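# Place the small round tin in the desk storage bin

## Task

Set the small round tin inside the storage bin that sits on the desk, fully within the bin's rim and not overhanging it. The bin must hold nothing else and have nothing resting on it, must stand upright, and must stay almost entirely on the desk. The tin must stay there without the robot holding it, so open the gripper and pull the hand away at the end. The robot must not topple or be left leaning; any of these failures means the task fails.

## Robot and tools

ROBOT. A TidyBot++: a mobile base 0.54 m long, 0.50 m wide and 0.38 m tall on four driven casters. It carries one seven-joint arm ending in a two-finger gripper. The shoulder sits 0.12 m ahead of the base centre and 0.68 m above the floor. Cameras: base_camera (pinhole, 644x364) on the base front, and wrist_camera (fisheye, 644x476), which looks along the hand. At the start the arm is folded with the hand pointing down, reaching up to 0.08 m beyond the base front, with the elbow up to 1.15 m high. An occasional brief nudge may move a loose object.

FRAMES. Base frame: origin on the floor below the base centre, x ahead, y to the left, z up. hand_pose is reported in this frame and marks the point between the finger pads; the hand's own z axis runs out along the fingers and its y axis is the closing direction. The odometry frame is the base frame as it was when the scene began. Heading grows to the left, within -3.142 to 3.142.

execute_actions(actions, cameras). actions is a list holding one action or none; an empty list only reports state and images. An action may contain:
- base: exactly one relative move, measured from where the base last reported itself. translate_m, metres, ahead positive, -2 to 2. strafe_m, metres, left positive, -2 to 2. rotate_rad, radians, counter-clockwise from above positive, -6.3 to 6.3.
- joints: one object for the single arm, keyed by name, each value an absolute target. Angles in radians: joint_1_rad, joint_3_rad, joint_5_rad, joint_7_rad unlimited (they take the shorter way, so turn in steps under half a turn); joint_2_rad -2.249 to 2.249; joint_4_rad -2.579 to 2.579; joint_6_rad -2.099 to 2.099. gripper_pos is a 0 to 1 scale, 0 open, 1 closed; pad gap is roughly 85 x (1 - gripper_pos) mm.
- speeds: caps for this action only, same keys as base: translate_m and strafe_m 0.05 to 0.5 m/s, rotate_rad 0.1 to 1.57 rad/s; defaults are the maxima. A base move needing over 8.667 s is refused.
cameras: list of "base_camera", "wrist_camera" or "all"; omitted or null gives all, [] gives none. An unknown key, name or out-of-range value refuses the call and nothing moves. Base and joint motions start together. Any joint left out may still be driving toward its previous target. One action lasts at most 15 s.

Joint senses: joint_1_rad positive turns the arm clockwise from above, opposite to rotate_rad. From joint_3_rad = 3.14, positive swings a forward-bent forearm to the right; joint_5_rad positive swings a bent hand to the right. With the hand down, joint_7_rad positive turns it counter-clockwise from above; at 1.57 the fingers open toward left and right. Done tolerances: ±0.039 for joints 1-4, ±0.056 for 5-7, ±0.03 for the gripper.

ARM GEOMETRY. Upper arm 0.42 m, forearm 0.31 m, hand 0.31 m to the hand point. With joint_1_rad 0, joint_3_rad 3.14, joint_5_rad 0 the arm moves in the base's x-z plane; tilt from vertical (forward positive) is joint_2 for the upper arm, joint_2 - joint_4 for the forearm, joint_2 - joint_4 - joint_6 for the hand. Reach ahead of the shoulder = sum of length x sin(tilt); height above it = sum of length x cos(tilt). A downward hand reaches about 0.94 m high at most, only near the base. Closed fingertips stick out about 20 mm past the hand point. Joint speed tops out at 1.39 rad/s (1.22 for joints 5-7).

wait(seconds): 0 to 10 s, commands nothing, returns state and images. zoom_image(camera, region): camera is "base_camera" or "wrist_camera"; region [x0, y0, x1, y1] in pixels of that camera's latest full image, top-left origin, at most 504 by 504. read_manual(section): only "licences"; moves nothing. finished_scene(scene): pass the current scene number; it ends the scene irreversibly after the last command has been held, and reports success.

RESULTS. base_status and joint_status tell how each motion ended: done; off_target (stopped short, may still push); contact_stop or time_out (target dropped, holding in place); not_followed (arm targets withheld, with a "joint command not followed" and "cause:" line, usually a predicted self-collision; gripper still acts); limit_stop_at_motor_heat. A blocked base pushes until timing out and may still say done though short. on_its_own lists uncommanded motion. base_odometry counts wheel turns, so slip looks like travel, and drifts a few cm over many moves. base_tilt is in degrees, forward and right positive. motor_effort is percent of maximum, the bracket being the peak of the last action. Gripper at 1 reading done means empty; off_target means something is held. Warnings: ARM HIT, MOTOR HOT (60 °C), OVER-TEMPERATURE FAULT (75 °C, arm sinks). If any call reports a stop, later motion calls in that same reply are skipped.

ACCURACY. Friction and load leave joints slightly off while still reporting done; fix by sending last command + (wanted - read). Repeating an identical target does nothing. hand_pose can be off 1-2 cm; trust the images. A held object makes the arm sag; while holding, never command the angle a joint reads.

AVOID. No check stops the arm hitting the base. A torque sensor hitting its limit (104.5 N m joints 1-4, 51.3 joints 5-7) freezes the arm and gripper for 10 s while the base continues. Don't drive while the arm is snagged high (about 0.8 m up) or push hard sideways with a raised hand: the robot can tip; backing off or retracting the arm levels it. Avoid dropping, slamming or shoving objects, and don't knock the bin over or off the desk. The robot keeps its last command while you think, so leave it in a safe state.

Each tool is called after "Request:" as name(argument=value, ...), one argument or row to a line, values as JSON.

## Session

I'll start by looking at the current state and images.

Request:
execute_actions(
  actions=[],
)

Scene clock: 0.00 s.
base_odometry: x=+0.000 y=+0.000 heading=+0.000 (m, m, rad; odometry frame)
base_tilt: forward=-0.1 right=+1.2 (deg)
base_status: not commanded
joint_positions: joint_1_rad=+0.049 joint_2_rad=-0.367 joint_3_rad=+3.100 joint_4_rad=-2.505 joint_5_rad=-0.037 joint_6_rad=-0.870 joint_7_rad=+1.573 gripper_pos=+0.000
joint_status: not commanded
motor_effort: joint_1_rad=+1 joint_2_rad=-3 joint_3_rad=+2 joint_4_rad=+16 joint_5_rad=+0 joint_6_rad=+1 joint_7_rad=+0 (%)
hand_pose: x=+0.2744 y=+0.0072 z=+0.5969 quat_wxyz=(-0.007, +0.998, -0.014, +0.067) (m; base frame)
pictures: base_camera, wrist_camera
Images, in order (width x height): base_camera 644x364, wrist_camera 644x476.

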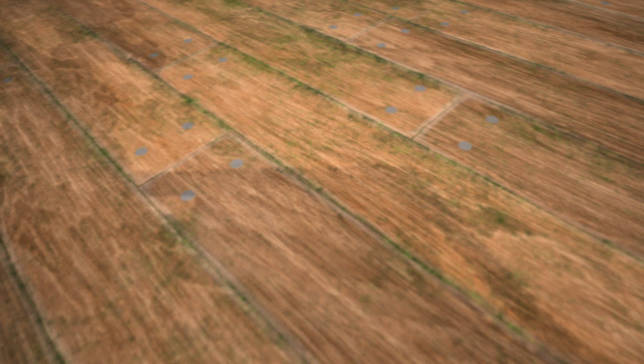

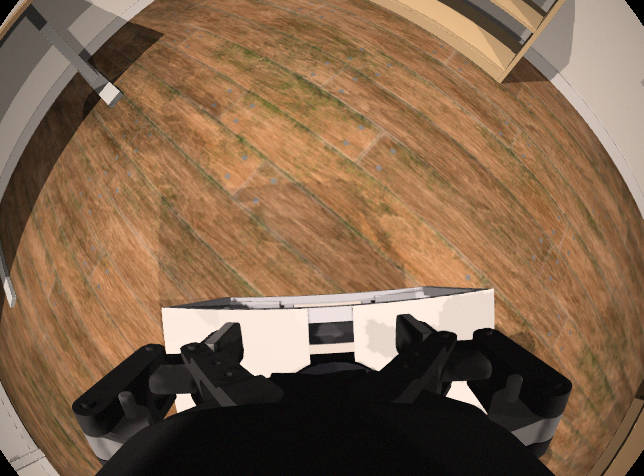

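Request:
execute_actions(
  actions=[
    {"joints": {"joint_1_rad": 0.0, "joint_2_rad": -0.4, "joint_3_rad": 3.14, "joint_4_rad": -1.7, "joint_5_rad": 0.0, "joint_6_rad": -0.75}},
  ],
  cameras=["wrist_camera"],
)

Scene clock: 3.77 s.
base_odometry: x=+0.000 y=+0.000 heading=+0.000 (m, m, rad; odometry frame)
base_tilt: forward=-0.2 right=+1.2 (deg)
base_status: not commanded
joint_positions: joint_1_rad=+0.026 joint_2_rad=-0.378 joint_3_rad=+3.112 joint_4_rad=-1.710 joint_5_rad=-0.037 joint_6_rad=-0.769 joint_7_rad=+1.573 gripper_pos=+0.000
joint_status: all done
motor_effort: joint_1_rad=+0(0) joint_2_rad=-9(10) joint_3_rad=+1(2) joint_4_rad=+23(23) joint_5_rad=+1(0) joint_6_rad=+6(7) joint_7_rad=+0(0) (%)
hand_pose: x=+0.5373 y=+0.0133 z=+0.9896 quat_wxyz=(-0.013, +0.868, -0.001, +0.497) (m; base frame)
pictures: wrist_camera
Images, in order (width x height): wrist_camera 644x476.

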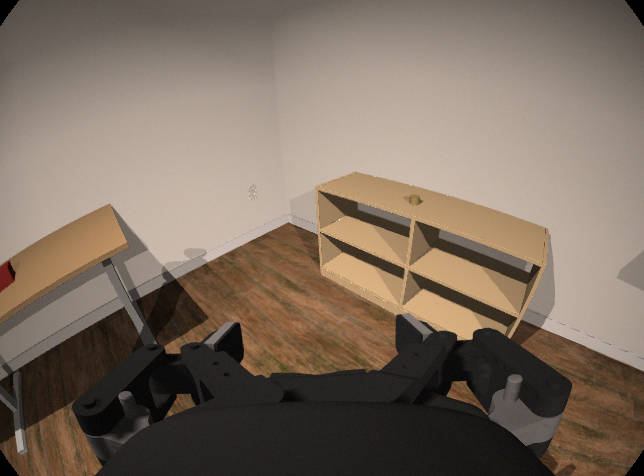

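Request:
zoom_image(
  camera="wrist_camera",
  region=[360, 160, 480, 240],
)

Request:
execute_actions(
  actions=[
    {"joints": {"joint_1_rad": -1.2}},
  ],
  cameras=["wrist_camera"],
)

Region (360, 160, 480, 240) of wrist_camera's 644x476 image, scaled by 4.200.

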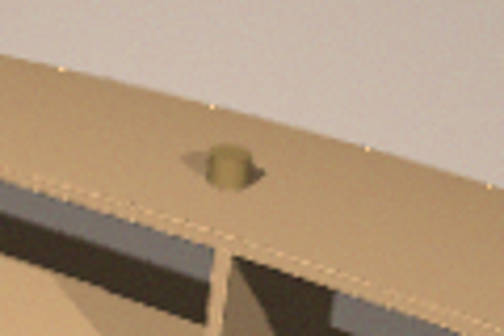

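Scene clock: 6.93 s.
base_odometry: x=+0.000 y=+0.000 heading=+0.000 (m, m, rad; odometry frame)
base_tilt: forward=-0.3 right=+1.2 (deg)
base_status: not commanded
joint_positions: joint_1_rad=-1.177 joint_2_rad=-0.378 joint_3_rad=+3.115 joint_4_rad=-1.710 joint_5_rad=-0.037 joint_6_rad=-0.769 joint_7_rad=+1.573 gripper_pos=+0.000
joint_status: all done
motor_effort: joint_1_rad=+0(1) joint_2_rad=-9(9) joint_3_rad=+2(2) joint_4_rad=+23(23) joint_5_rad=+1(0) joint_6_rad=+6(6) joint_7_rad=+0(0) (%)
hand_pose: x=+0.2584 y=+0.3946 z=+0.9897 quat_wxyz=(-0.292, +0.717, +0.489, +0.403) (m; base frame)
pictures: wrist_camera
Images, in order (width x height): wrist_camera 644x476.

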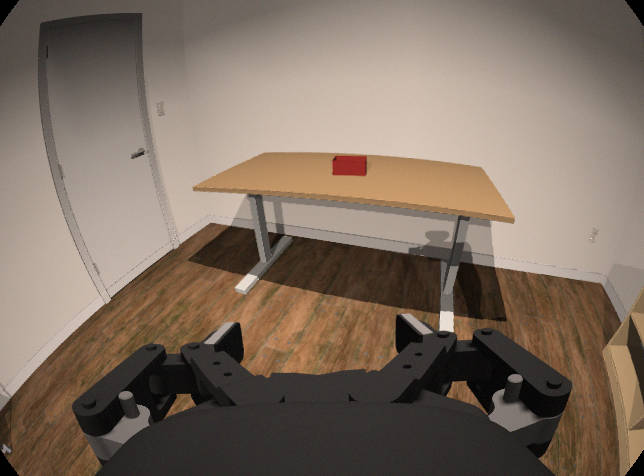

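Request:
zoom_image(
  camera="wrist_camera",
  region=[290, 130, 410, 210],
)

Region (290, 130, 410, 210) of wrist_camera's 644x476 image, scaled by 4.200.

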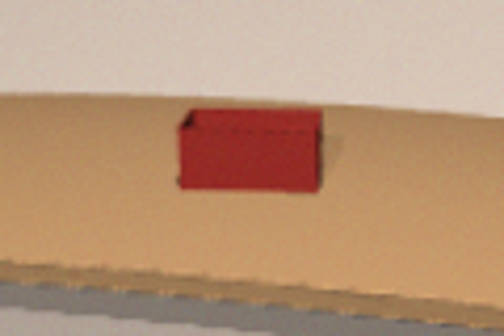

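Request:
execute_actions(
  actions=[
    {"base": {"translate_m": 1.17}, "joints": {"joint_1_rad": 0.89, "joint_2_rad": 0.46, "joint_3_rad": 3.16, "joint_4_rad": -1.0, "joint_5_rad": 0.04, "joint_6_rad": -1.69, "joint_7_rad": 1.57}},
  ],
)

Scene clock: 44.40 s.
base_odometry: x=+1.170 y=+0.000 heading=+0.000 (m, m, rad; odometry frame)
base_tilt: forward=-0.2 right=+1.2 (deg)
base_status: done
joint_positions: joint_1_rad=+0.868 joint_2_rad=+0.448 joint_3_rad=+3.134 joint_4_rad=-1.016 joint_5_rad=-0.003 joint_6_rad=-1.668 joint_7_rad=+1.573 gripper_pos=+0.000
joint_status: all done
motor_effort: joint_1_rad=+0(2) joint_2_rad=-37(38) joint_3_rad=+1(2) joint_4_rad=+18(23) joint_5_rad=+1(0) joint_6_rad=-1(6) joint_7_rad=+0(0) (%)
hand_pose: x=+0.4446 y=-0.3764 z=+0.7832 quat_wxyz=(-0.001, +0.909, -0.416, +0.005) (m; base frame)
pictures: base_camera, wrist_camera
Images, in order (width x height): base_camera 644x364, wrist_camera 644x476.

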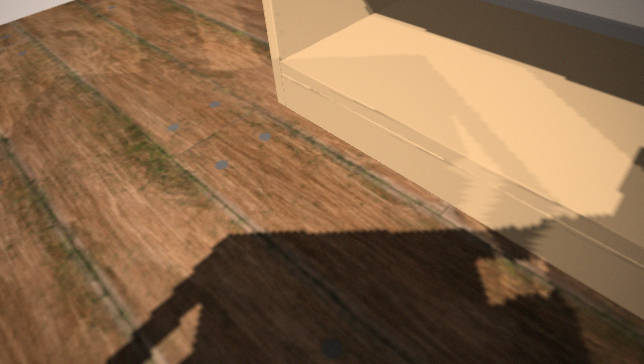

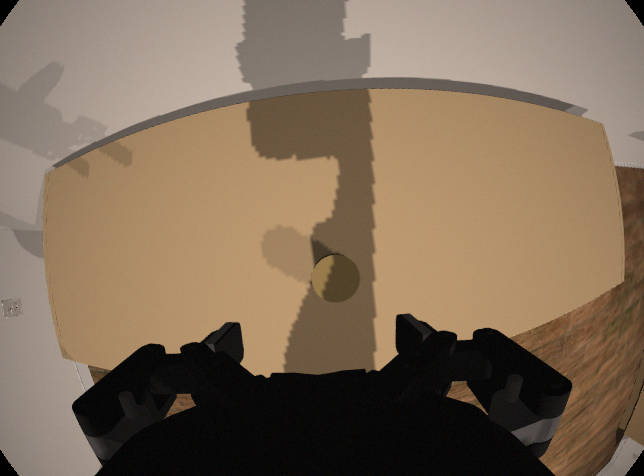

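Request:
zoom_image(
  camera="wrist_camera",
  region=[200, 220, 450, 390],
)

Region (200, 220, 450, 390) of wrist_camera's 644x476 image, scaled by 2.016; it fills the top 343 rows of this view, and the rest is white.

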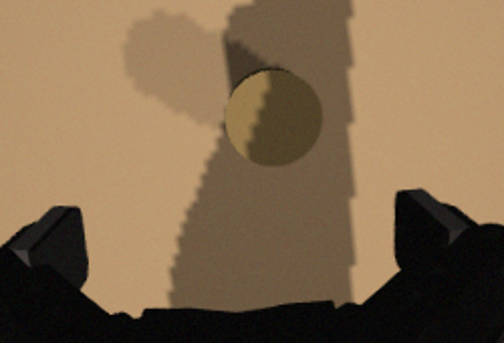

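Request:
execute_actions(
  actions=[
    {"joints": {"joint_1_rad": 0.921, "joint_2_rad": 0.511, "joint_4_rad": -1.277, "joint_6_rad": -1.359}},
  ],
  cameras=["wrist_camera"],
)

Scene clock: 55.90 s.
base_odometry: x=+1.170 y=+0.000 heading=+0.000 (m, m, rad; odometry frame)
base_tilt: forward=-0.1 right=+1.2 (deg)
base_status: not commanded
joint_positions: joint_1_rad=+0.896 joint_2_rad=+0.500 joint_3_rad=+3.134 joint_4_rad=-1.269 joint_5_rad=-0.003 joint_6_rad=-1.379 joint_7_rad=+1.573 gripper_pos=+0.000
joint_status: all done
motor_effort: joint_1_rad=+1(0) joint_2_rad=-38(42) joint_3_rad=+1(1) joint_4_rad=+18(19) joint_5_rad=+0(1) joint_6_rad=+0(1) joint_7_rad=+0(0) (%)
hand_pose: x=+0.4405 y=-0.3934 z=+0.6779 quat_wxyz=(-0.004, +0.903, -0.430, -0.001) (m; base frame)
pictures: wrist_camera
Images, in order (width x height): wrist_camera 644x476.

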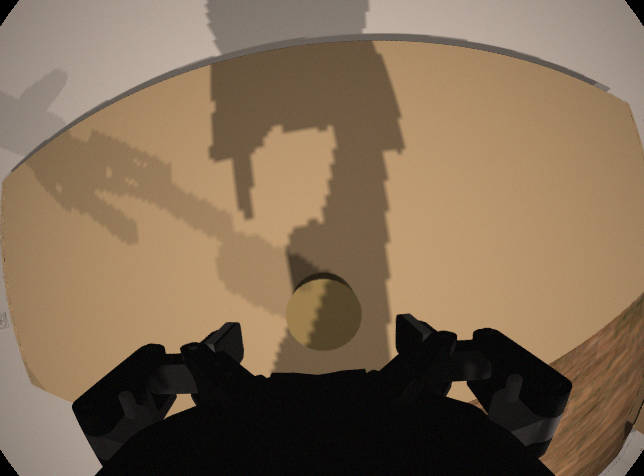

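Request:
zoom_image(
  camera="wrist_camera",
  region=[200, 220, 450, 390],
)

Region (200, 220, 450, 390) of wrist_camera's 644x476 image, scaled by 2.016; it fills the top 343 rows of this view, and the rest is white.

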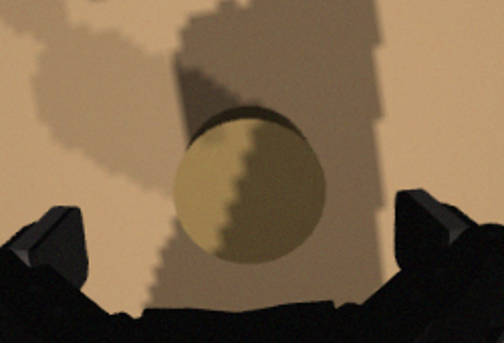

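Request:
execute_actions(
  actions=[
    {"joints": {"joint_1_rad": 0.927, "joint_2_rad": 0.540, "joint_4_rad": -1.368, "joint_6_rad": -1.232}},
  ],
  cameras=["wrist_camera"],
)

Request:
zoom_image(
  camera="wrist_camera",
  region=[200, 220, 450, 390],
)

Scene clock: 63.93 s.
base_odometry: x=+1.170 y=+0.000 heading=+0.000 (m, m, rad; odometry frame)
base_tilt: forward=-0.2 right=+1.2 (deg)
base_status: not commanded
joint_positions: joint_1_rad=+0.901 joint_2_rad=+0.525 joint_3_rad=+3.134 joint_4_rad=-1.358 joint_5_rad=-0.003 joint_6_rad=-1.251 joint_7_rad=+1.573 gripper_pos=+0.000
joint_status: all done
motor_effort: joint_1_rad=+0(0) joint_2_rad=-39(41) joint_3_rad=+1(1) joint_4_rad=+17(19) joint_5_rad=+1(1) joint_6_rad=-1(1) joint_7_rad=+0(0) (%)
hand_pose: x=+0.4411 y=-0.3983 z=+0.6379 quat_wxyz=(-0.001, +0.902, -0.432, +0.004) (m; base frame)
pictures: wrist_camera
Images, in order (width x height): wrist_camera 644x476.

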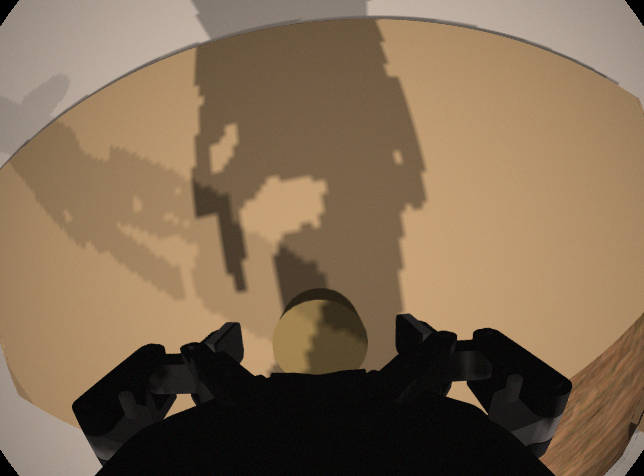

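Region (200, 220, 450, 390) of wrist_camera's 644x476 image, scaled by 2.016; it fills the top 343 rows of this view, and the rest is white.

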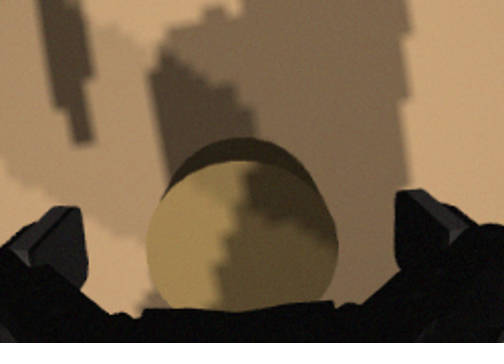

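Request:
execute_actions(
  actions=[
    {"joints": {"joint_2_rad": 0.552, "joint_4_rad": -1.396, "joint_6_rad": -1.200, "gripper_pos": 0.2}},
  ],
  cameras=["wrist_camera"],
)

Scene clock: 69.80 s.
base_odometry: x=+1.170 y=+0.000 heading=+0.000 (m, m, rad; odometry frame)
base_tilt: forward=-0.1 right=+1.2 (deg)
base_status: not commanded
joint_positions: joint_1_rad=+0.901 joint_2_rad=+0.532 joint_3_rad=+3.134 joint_4_rad=-1.384 joint_5_rad=-0.003 joint_6_rad=-1.220 joint_7_rad=+1.573 gripper_pos=+0.200
joint_status: all done
motor_effort: joint_1_rad=+1(0) joint_2_rad=-40(40) joint_3_rad=+0(0) joint_4_rad=+17(18) joint_5_rad=+0(1) joint_6_rad=-1(1) joint_7_rad=+0(0) (%)
hand_pose: x=+0.4402 y=-0.3971 z=+0.6266 quat_wxyz=(-0.002, +0.902, -0.432, +0.004) (m; base frame)
pictures: wrist_camera
Images, in order (width x height): wrist_camera 644x476.

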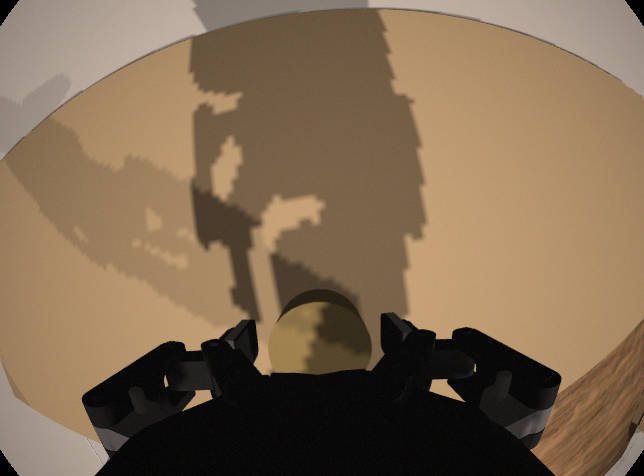

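Request:
execute_actions(
  actions=[
    {"joints": {"gripper_pos": 1.0}},
  ],
  cameras=["wrist_camera"],
)

Scene clock: 71.57 s.
base_odometry: x=+1.170 y=+0.000 heading=+0.000 (m, m, rad; odometry frame)
base_tilt: forward=-0.1 right=+1.2 (deg)
base_status: not commanded
joint_positions: joint_1_rad=+0.902 joint_2_rad=+0.531 joint_3_rad=+3.134 joint_4_rad=-1.384 joint_5_rad=-0.003 joint_6_rad=-1.220 joint_7_rad=+1.573 gripper_pos=+0.481
joint_status: gripper_pos off_target (ended at +0.481, target +1.000)
motor_effort: joint_1_rad=+1(1) joint_2_rad=-35(39) joint_3_rad=+1(1) joint_4_rad=+15(17) joint_5_rad=+1(1) joint_6_rad=-1(0) joint_7_rad=+0(0) (%)
hand_pose: x=+0.4402 y=-0.3974 z=+0.6272 quat_wxyz=(-0.001, +0.902, -0.432, +0.004) (m; base frame)
pictures: wrist_camera
Images, in order (width x height): wrist_camera 644x476.

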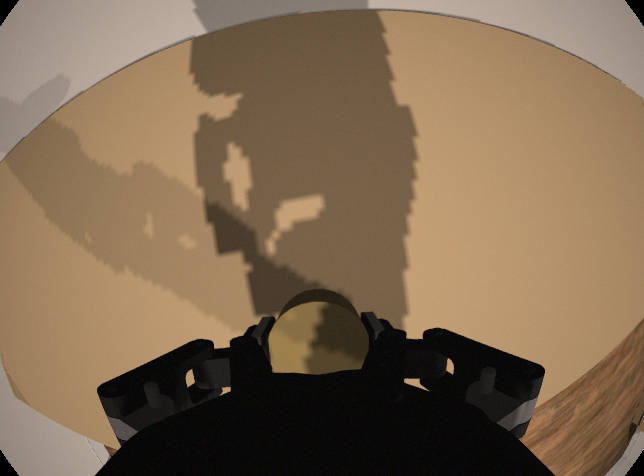

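Request:
execute_actions(
  actions=[
    {"base": {"rotate_rad": 0.63}, "joints": {"joint_1_rad": -0.55, "joint_2_rad": 0.12, "joint_4_rad": -1.06, "joint_6_rad": -1.25, "gripper_pos": 1.0}, "speeds": {"rotate_rad": 0.6}},
  ],
)

Scene clock: 84.37 s.
base_odometry: x=+1.170 y=+0.000 heading=+0.630 (m, m, rad; odometry frame)
base_tilt: forward=-0.2 right=+1.2 (deg)
base_status: done
joint_positions: joint_1_rad=-0.530 joint_2_rad=+0.140 joint_3_rad=+3.154 joint_4_rad=-1.076 joint_5_rad=+0.009 joint_6_rad=-1.229 joint_7_rad=+1.573 gripper_pos=+0.481
joint_status: gripper_pos off_target (ended at +0.481, target +1.000); the others done
motor_effort: joint_1_rad=+0(6) joint_2_rad=-28(43) joint_3_rad=+1(3) joint_4_rad=+21(21) joint_5_rad=+1(2) joint_6_rad=+5(5) joint_7_rad=+0(0) (%)
hand_pose: x=+0.6002 y=+0.2737 z=+0.9690 quat_wxyz=(-0.082, +0.908, +0.242, +0.332) (m; base frame)
pictures: base_camera, wrist_camera
Images, in order (width x height): base_camera 644x364, wrist_camera 644x476.

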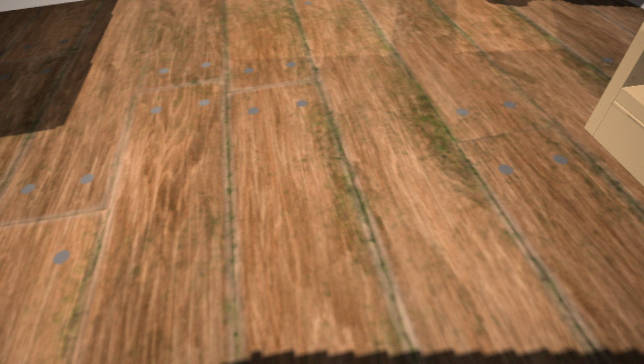

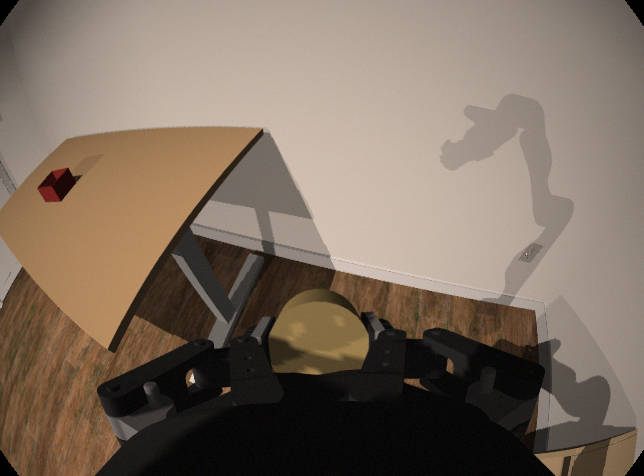

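Request:
zoom_image(
  camera="wrist_camera",
  region=[0, 110, 280, 390],
)

Request:
zoom_image(
  camera="wrist_camera",
  region=[20, 150, 110, 215],
)

Region (0, 110, 280, 390) of wrist_camera's 644x476 image, scaled by 1.800.

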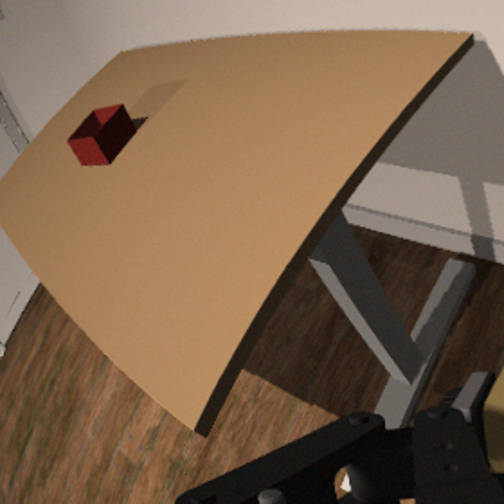

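Region (20, 150, 110, 215) of wrist_camera's 644x476 image, scaled by 5.600.

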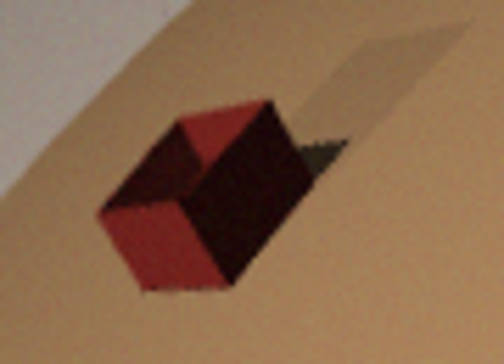

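Request:
execute_actions(
  actions=[
    {"base": {"strafe_m": 1.25}, "joints": {"joint_1_rad": -0.31, "joint_2_rad": 0.372, "joint_4_rad": -0.795, "joint_6_rad": -1.987, "joint_7_rad": 1.69, "gripper_pos": 1.0}},
  ],
)

Scene clock: 108.40 s.
base_odometry: x=+0.433 y=+1.009 heading=+0.631 (m, m, rad; odometry frame)
base_tilt: forward=-0.2 right=+1.1 (deg)
base_status: done
joint_positions: joint_1_rad=-0.320 joint_2_rad=+0.362 joint_3_rad=+3.154 joint_4_rad=-0.811 joint_5_rad=+0.009 joint_6_rad=-1.971 joint_7_rad=+1.667 gripper_pos=+0.481
joint_status: gripper_pos off_target (ended at +0.481, target +1.000); the others done
motor_effort: joint_1_rad=+0(2) joint_2_rad=-33(34) joint_3_rad=+1(2) joint_4_rad=+17(21) joint_5_rad=+1(1) joint_6_rad=-1(4) joint_7_rad=+0(0) (%)
hand_pose: x=+0.5364 y=+0.1330 z=+0.8857 quat_wxyz=(+0.006, +0.980, +0.199, -0.001) (m; base frame)
pictures: base_camera, wrist_camera
Images, in order (width x height): base_camera 644x364, wrist_camera 644x476.

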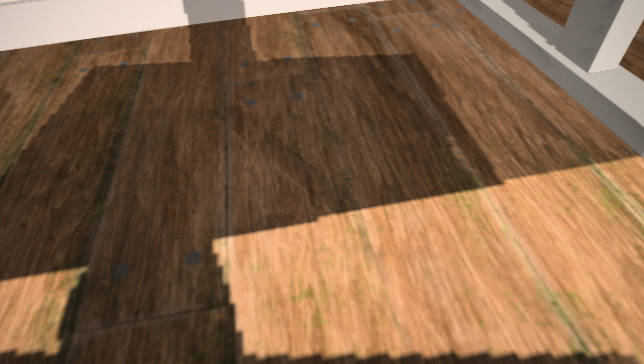

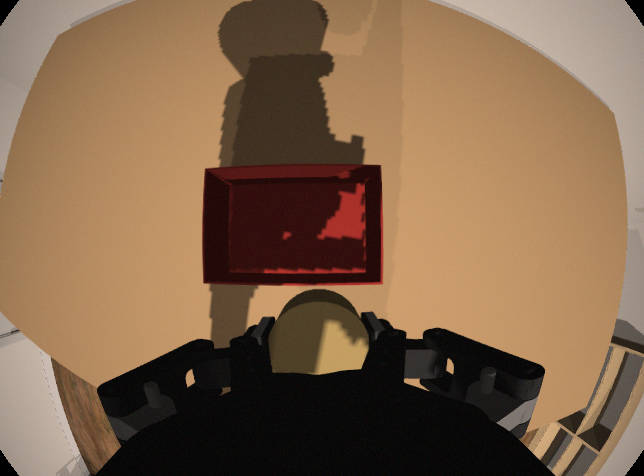

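Request:
zoom_image(
  camera="wrist_camera",
  region=[185, 145, 405, 305],
)

Region (185, 145, 405, 305) of wrist_camera's 644x476 image, scaled by 2.291; it fills the top 367 rows of this view, and the rest is white.

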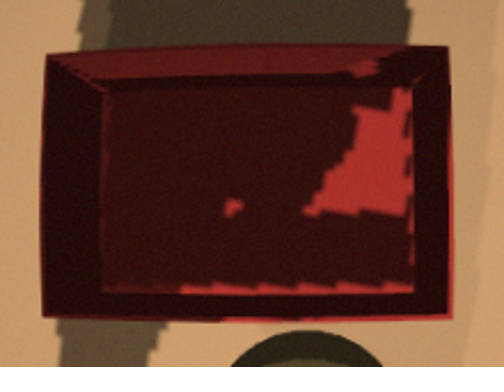

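Request:
execute_actions(
  actions=[
    {"joints": {"joint_1_rad": -0.401, "joint_2_rad": 0.524, "joint_4_rad": -0.701, "joint_6_rad": -1.892, "joint_7_rad": 1.55, "gripper_pos": 1.0}},
  ],
  cameras=["wrist_camera"],
)

Request:
zoom_image(
  camera="wrist_camera",
  region=[170, 200, 470, 400],
)

Scene clock: 122.90 s.
base_odometry: x=+0.433 y=+1.009 heading=+0.631 (m, m, rad; odometry frame)
base_tilt: forward=-0.2 right=+1.2 (deg)
base_status: not commanded
joint_positions: joint_1_rad=-0.383 joint_2_rad=+0.522 joint_3_rad=+3.154 joint_4_rad=-0.715 joint_5_rad=+0.009 joint_6_rad=-1.909 joint_7_rad=+1.572 gripper_pos=+0.481
joint_status: gripper_pos off_target (ended at +0.481, target +1.000); the others done
motor_effort: joint_1_rad=+0(1) joint_2_rad=-39(43) joint_3_rad=+2(0) joint_4_rad=+17(18) joint_5_rad=+1(0) joint_6_rad=-1(0) joint_7_rad=+0(1) (%)
hand_pose: x=+0.5897 y=+0.1838 z=+0.8380 quat_wxyz=(+0.008, +0.983, +0.185, -0.001) (m; base frame)
pictures: wrist_camera
Images, in order (width x height): wrist_camera 644x476.

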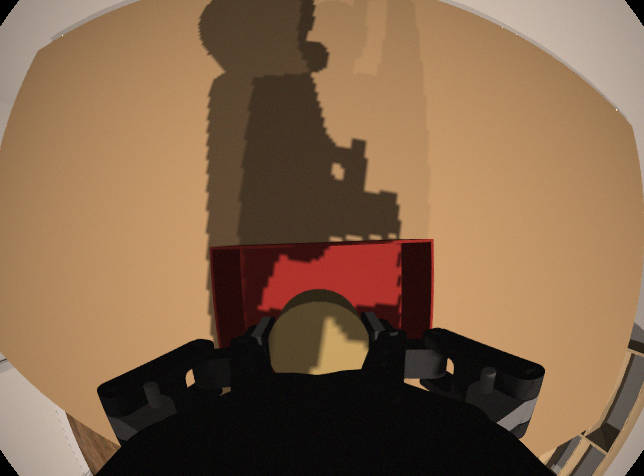

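Region (170, 200, 470, 400) of wrist_camera's 644x476 image, scaled by 1.680.

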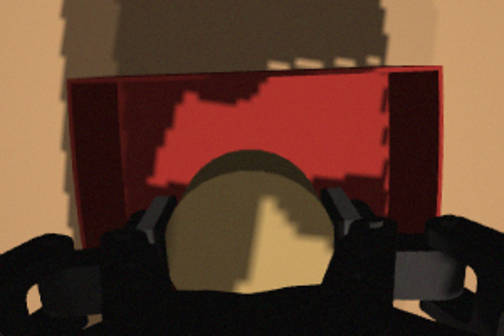

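Request:
execute_actions(
  actions=[
    {"joints": {"joint_2_rad": 0.446, "joint_4_rad": -1.072, "joint_6_rad": -1.596, "gripper_pos": 1.0}},
  ],
  cameras=["wrist_camera"],
)

Request:
zoom_image(
  camera="wrist_camera",
  region=[120, 200, 520, 400],
)

Scene clock: 129.37 s.
base_odometry: x=+0.433 y=+1.009 heading=+0.631 (m, m, rad; odometry frame)
base_tilt: forward=-0.2 right=+1.2 (deg)
base_status: not commanded
joint_positions: joint_1_rad=-0.383 joint_2_rad=+0.471 joint_3_rad=+3.154 joint_4_rad=-1.060 joint_5_rad=+0.009 joint_6_rad=-1.617 joint_7_rad=+1.572 gripper_pos=+0.481
joint_status: gripper_pos off_target (ended at +0.481, target +1.000); the others done
motor_effort: joint_1_rad=+1(0) joint_2_rad=-38(40) joint_3_rad=+1(1) joint_4_rad=+17(18) joint_5_rad=+1(1) joint_6_rad=-1(0) joint_7_rad=+0(0) (%)
hand_pose: x=+0.5880 y=+0.1823 z=+0.7578 quat_wxyz=(+0.008, +0.983, +0.186, -0.002) (m; base frame)
pictures: wrist_camera
Images, in order (width x height): wrist_camera 644x476.

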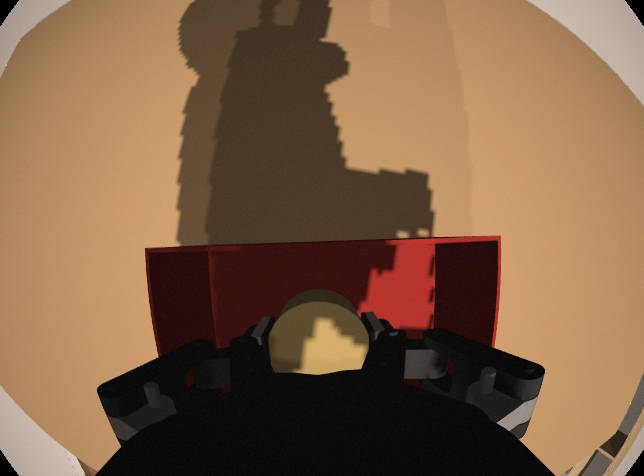

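Region (120, 200, 520, 400) of wrist_camera's 644x476 image, scaled by 1.260.

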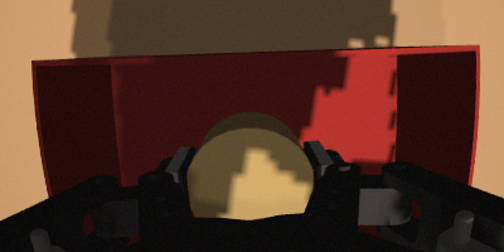

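Request:
execute_actions(
  actions=[
    {"joints": {"joint_4_rad": -1.118, "joint_6_rad": -1.55, "gripper_pos": 1.0}},
  ],
  cameras=["wrist_camera"],
)

Scene clock: 132.10 s.
base_odometry: x=+0.433 y=+1.009 heading=+0.631 (m, m, rad; odometry frame)
base_tilt: forward=-0.2 right=+1.2 (deg)
base_status: not commanded
joint_positions: joint_1_rad=-0.383 joint_2_rad=+0.467 joint_3_rad=+3.154 joint_4_rad=-1.108 joint_5_rad=+0.009 joint_6_rad=-1.570 joint_7_rad=+1.572 gripper_pos=+0.481
joint_status: gripper_pos off_target (ended at +0.481, target +1.000); the others done
motor_effort: joint_1_rad=+0(0) joint_2_rad=-37(39) joint_3_rad=+1(0) joint_4_rad=+18(19) joint_5_rad=+1(1) joint_6_rad=-1(1) joint_7_rad=+0(0) (%)
hand_pose: x=+0.5878 y=+0.1821 z=+0.7452 quat_wxyz=(+0.007, +0.983, +0.186, +0.000) (m; base frame)
pictures: wrist_camera
Images, in order (width x height): wrist_camera 644x476.

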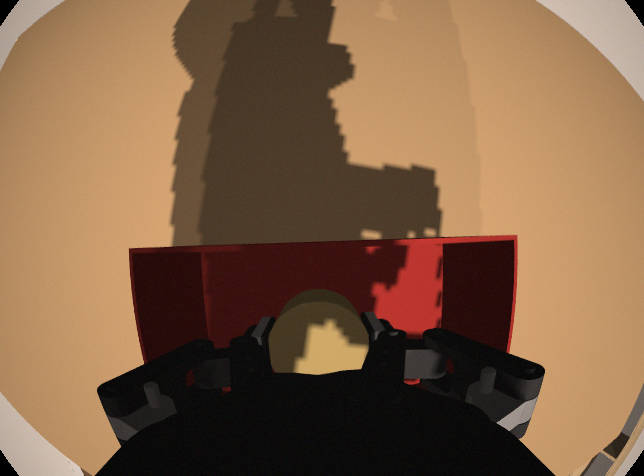

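Request:
execute_actions(
  actions=[
    {"joints": {"gripper_pos": 0.33}},
  ],
  cameras=["wrist_camera"],
)

Scene clock: 134.17 s.
base_odometry: x=+0.433 y=+1.009 heading=+0.631 (m, m, rad; odometry frame)
base_tilt: forward=-0.2 right=+1.1 (deg)
base_status: not commanded
joint_positions: joint_1_rad=-0.383 joint_2_rad=+0.467 joint_3_rad=+3.154 joint_4_rad=-1.108 joint_5_rad=+0.009 joint_6_rad=-1.570 joint_7_rad=+1.572 gripper_pos=+0.330
joint_status: all done
motor_effort: joint_1_rad=+0(0) joint_2_rad=-38(38) joint_3_rad=+1(1) joint_4_rad=+18(18) joint_5_rad=+0(2) joint_6_rad=+0(1) joint_7_rad=+0(0) (%)
hand_pose: x=+0.5878 y=+0.1821 z=+0.7452 quat_wxyz=(+0.007, +0.983, +0.186, +0.000) (m; base frame)
pictures: wrist_camera
Images, in order (width x height): wrist_camera 644x476.

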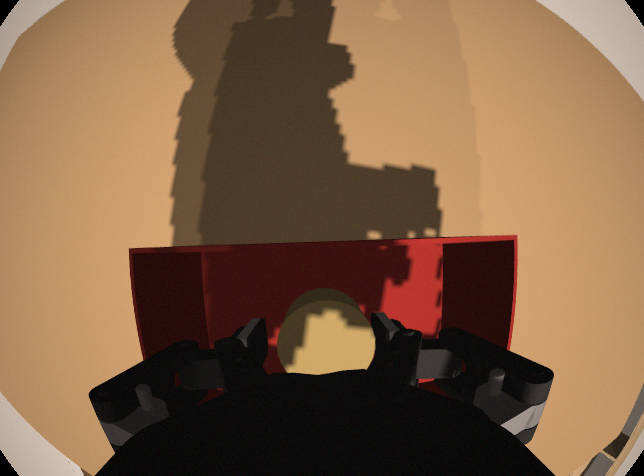

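Request:
execute_actions(
  actions=[
    {"joints": {"joint_2_rad": 0.1, "gripper_pos": 0.28}},
  ],
  cameras=["wrist_camera"],
)

Scene clock: 138.70 s.
base_odometry: x=+0.433 y=+1.009 heading=+0.631 (m, m, rad; odometry frame)
base_tilt: forward=-0.1 right=+1.1 (deg)
base_status: not commanded
joint_positions: joint_1_rad=-0.383 joint_2_rad=+0.098 joint_3_rad=+3.154 joint_4_rad=-1.108 joint_5_rad=+0.009 joint_6_rad=-1.570 joint_7_rad=+1.572 gripper_pos=+0.280
joint_status: all done
motor_effort: joint_1_rad=+0(0) joint_2_rad=-25(40) joint_3_rad=+2(1) joint_4_rad=+19(20) joint_5_rad=+1(0) joint_6_rad=+2(2) joint_7_rad=+0(0) (%)
hand_pose: x=+0.5353 y=+0.1609 z=+0.9219 quat_wxyz=(-0.029, +0.966, +0.181, +0.180) (m; base frame)
pictures: wrist_camera
Images, in order (width x height): wrist_camera 644x476.

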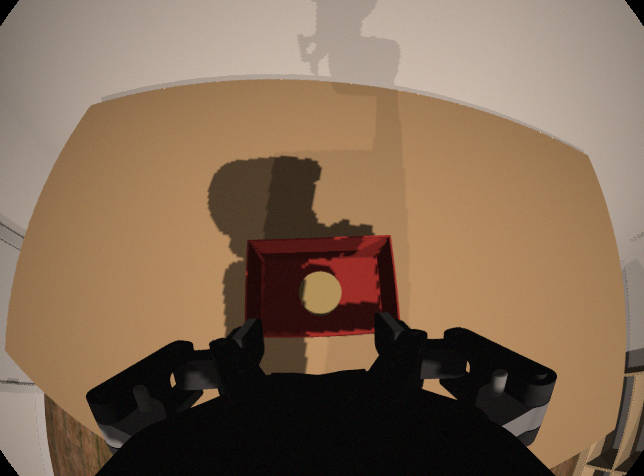

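The tin is in the bin. Backing away now.

Request:
execute_actions(
  actions=[
    {"base": {"translate_m": -0.4}, "joints": {"joint_2_rad": -0.3, "joint_4_rad": -1.5, "joint_6_rad": -1.3}},
  ],
)

Scene clock: 141.87 s.
base_odometry: x=+0.110 y=+0.773 heading=+0.630 (m, m, rad; odometry frame)
base_tilt: forward=-0.2 right=+1.2 (deg)
base_status: done
joint_positions: joint_1_rad=-0.383 joint_2_rad=-0.308 joint_3_rad=+3.154 joint_4_rad=-1.484 joint_5_rad=+0.009 joint_6_rad=-1.322 joint_7_rad=+1.572 gripper_pos=+0.280
joint_status: all done
motor_effort: joint_1_rad=+0(0) joint_2_rad=-9(30) joint_3_rad=+1(2) joint_4_rad=+20(20) joint_5_rad=+0(0) joint_6_rad=+4(5) joint_7_rad=+0(0) (%)
hand_pose: x=+0.4456 y=+0.1249 z=+0.9548 quat_wxyz=(-0.056, +0.932, +0.175, +0.312) (m; base frame)
pictures: base_camera, wrist_camera
Images, in order (width x height): base_camera 644x364, wrist_camera 644x476.

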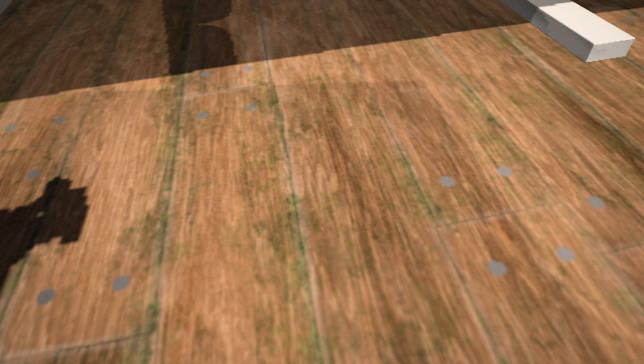

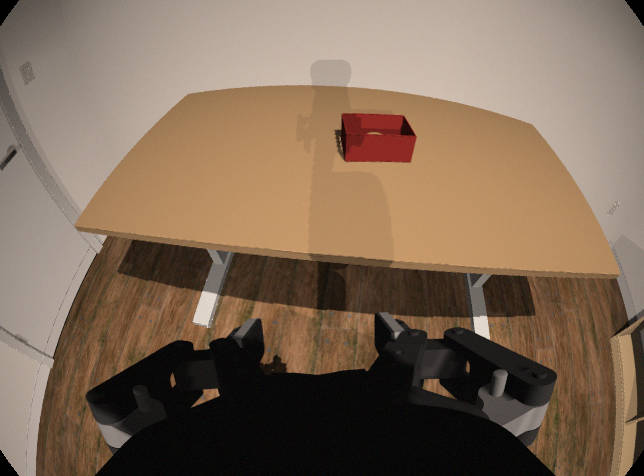

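Request:
execute_actions(
  actions=[
    {"base": {"rotate_rad": -1.3}, "joints": {"joint_1_rad": 0.9, "joint_6_rad": -0.9}},
  ],
  cameras=["wrist_camera"],
)

Scene clock: 147.43 s.
base_odometry: x=+0.109 y=+0.773 heading=-0.670 (m, m, rad; odometry frame)
base_tilt: forward=-0.1 right=+1.2 (deg)
base_status: done
joint_positions: joint_1_rad=+0.877 joint_2_rad=-0.307 joint_3_rad=+3.154 joint_4_rad=-1.484 joint_5_rad=+0.009 joint_6_rad=-0.921 joint_7_rad=+1.572 gripper_pos=+0.280
joint_status: all done
motor_effort: joint_1_rad=+0(0) joint_2_rad=-10(13) joint_3_rad=+1(3) joint_4_rad=+22(22) joint_5_rad=+1(2) joint_6_rad=+6(6) joint_7_rad=+0(0) (%)
hand_pose: x=+0.3899 y=-0.3370 z=+1.0466 quat_wxyz=(+0.217, +0.783, -0.373, +0.448) (m; base frame)
pictures: wrist_camera
Images, in order (width x height): wrist_camera 644x476.

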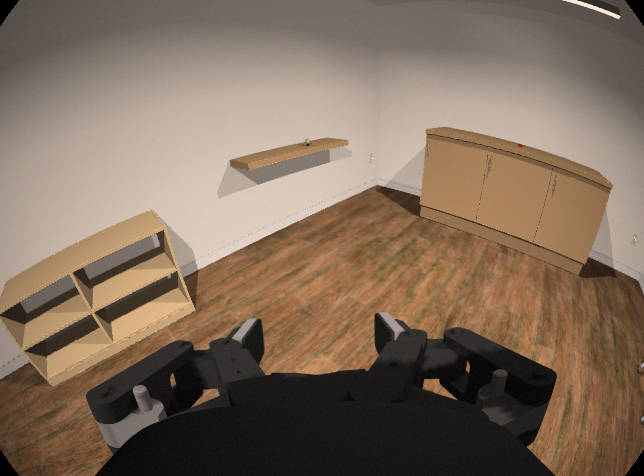

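Request:
zoom_image(
  camera="wrist_camera",
  region=[280, 120, 340, 160],
)

Request:
zoom_image(
  camera="wrist_camera",
  region=[490, 125, 550, 165],
)

Region (280, 120, 340, 160) of wrist_camera's 644x476 image, scaled by 8.400.

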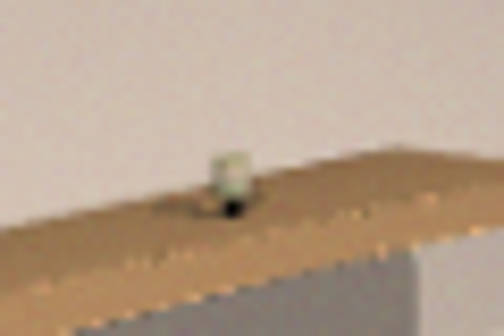

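Region (490, 125, 550, 165) of wrist_camera's 644x476 image, scaled by 8.400.

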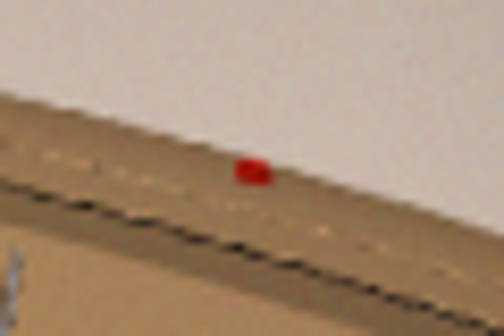

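Request:
zoom_image(
  camera="wrist_camera",
  region=[510, 138, 531, 152],
)

Region (510, 138, 531, 152) of wrist_camera's 644x476 image, scaled by 24.000.

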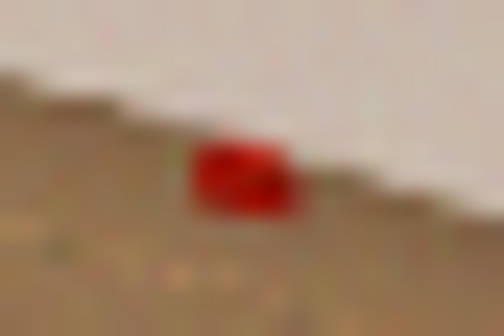

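Request:
execute_actions(
  actions=[
    {"base": {"strafe_m": -1.5}, "joints": {"joint_1_rad": 1.5, "joint_2_rad": 0.2, "joint_4_rad": -0.6, "joint_6_rad": -1.1}},
  ],
  cameras=["wrist_camera"],
)

Scene clock: 157.13 s.
base_odometry: x=-0.823 y=-0.402 heading=-0.670 (m, m, rad; odometry frame)
base_tilt: forward=-0.2 right=+1.2 (deg)
base_status: done
joint_positions: joint_1_rad=+1.478 joint_2_rad=+0.194 joint_3_rad=+3.154 joint_4_rad=-0.614 joint_5_rad=+0.009 joint_6_rad=-1.080 joint_7_rad=+1.572 gripper_pos=+0.280
joint_status: all done
motor_effort: joint_1_rad=+0(2) joint_2_rad=-28(30) joint_3_rad=+2(3) joint_4_rad=+19(23) joint_5_rad=+0(1) joint_6_rad=+7(7) joint_7_rad=+0(0) (%)
hand_pose: x=+0.1680 y=-0.6024 z=+1.2145 quat_wxyz=(+0.402, +0.596, -0.549, +0.427) (m; base frame)
pictures: wrist_camera
Images, in order (width x height): wrist_camera 644x476.

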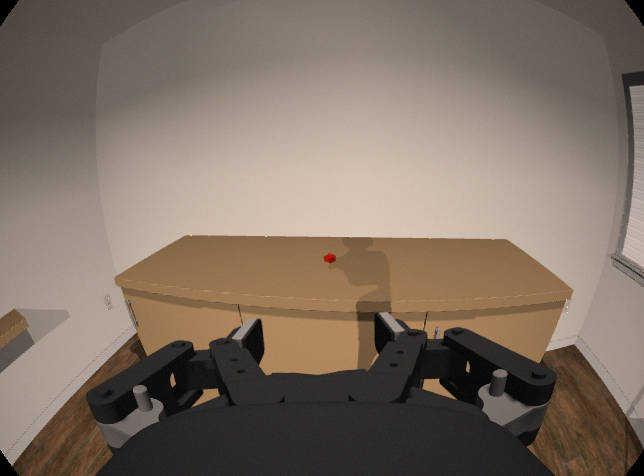

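Request:
zoom_image(
  camera="wrist_camera",
  region=[305, 240, 355, 275],
)

Region (305, 240, 355, 275) of wrist_camera's 644x476 image, scaled by 10.080; it fills the top 353 rows of this view, and the rest is white.

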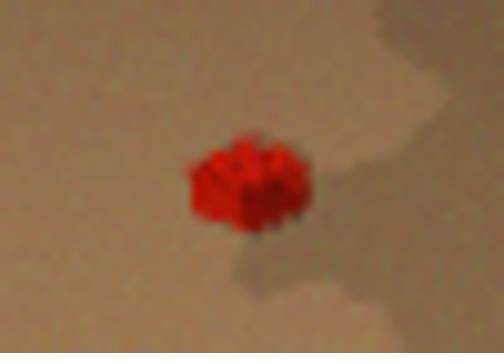

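The red object is a toy brick, so the brass cylinder in the bin is the tin. Finishing scene 1.

Request:
finished_scene(
  scene=1,
)

The scene is finished: the task was done.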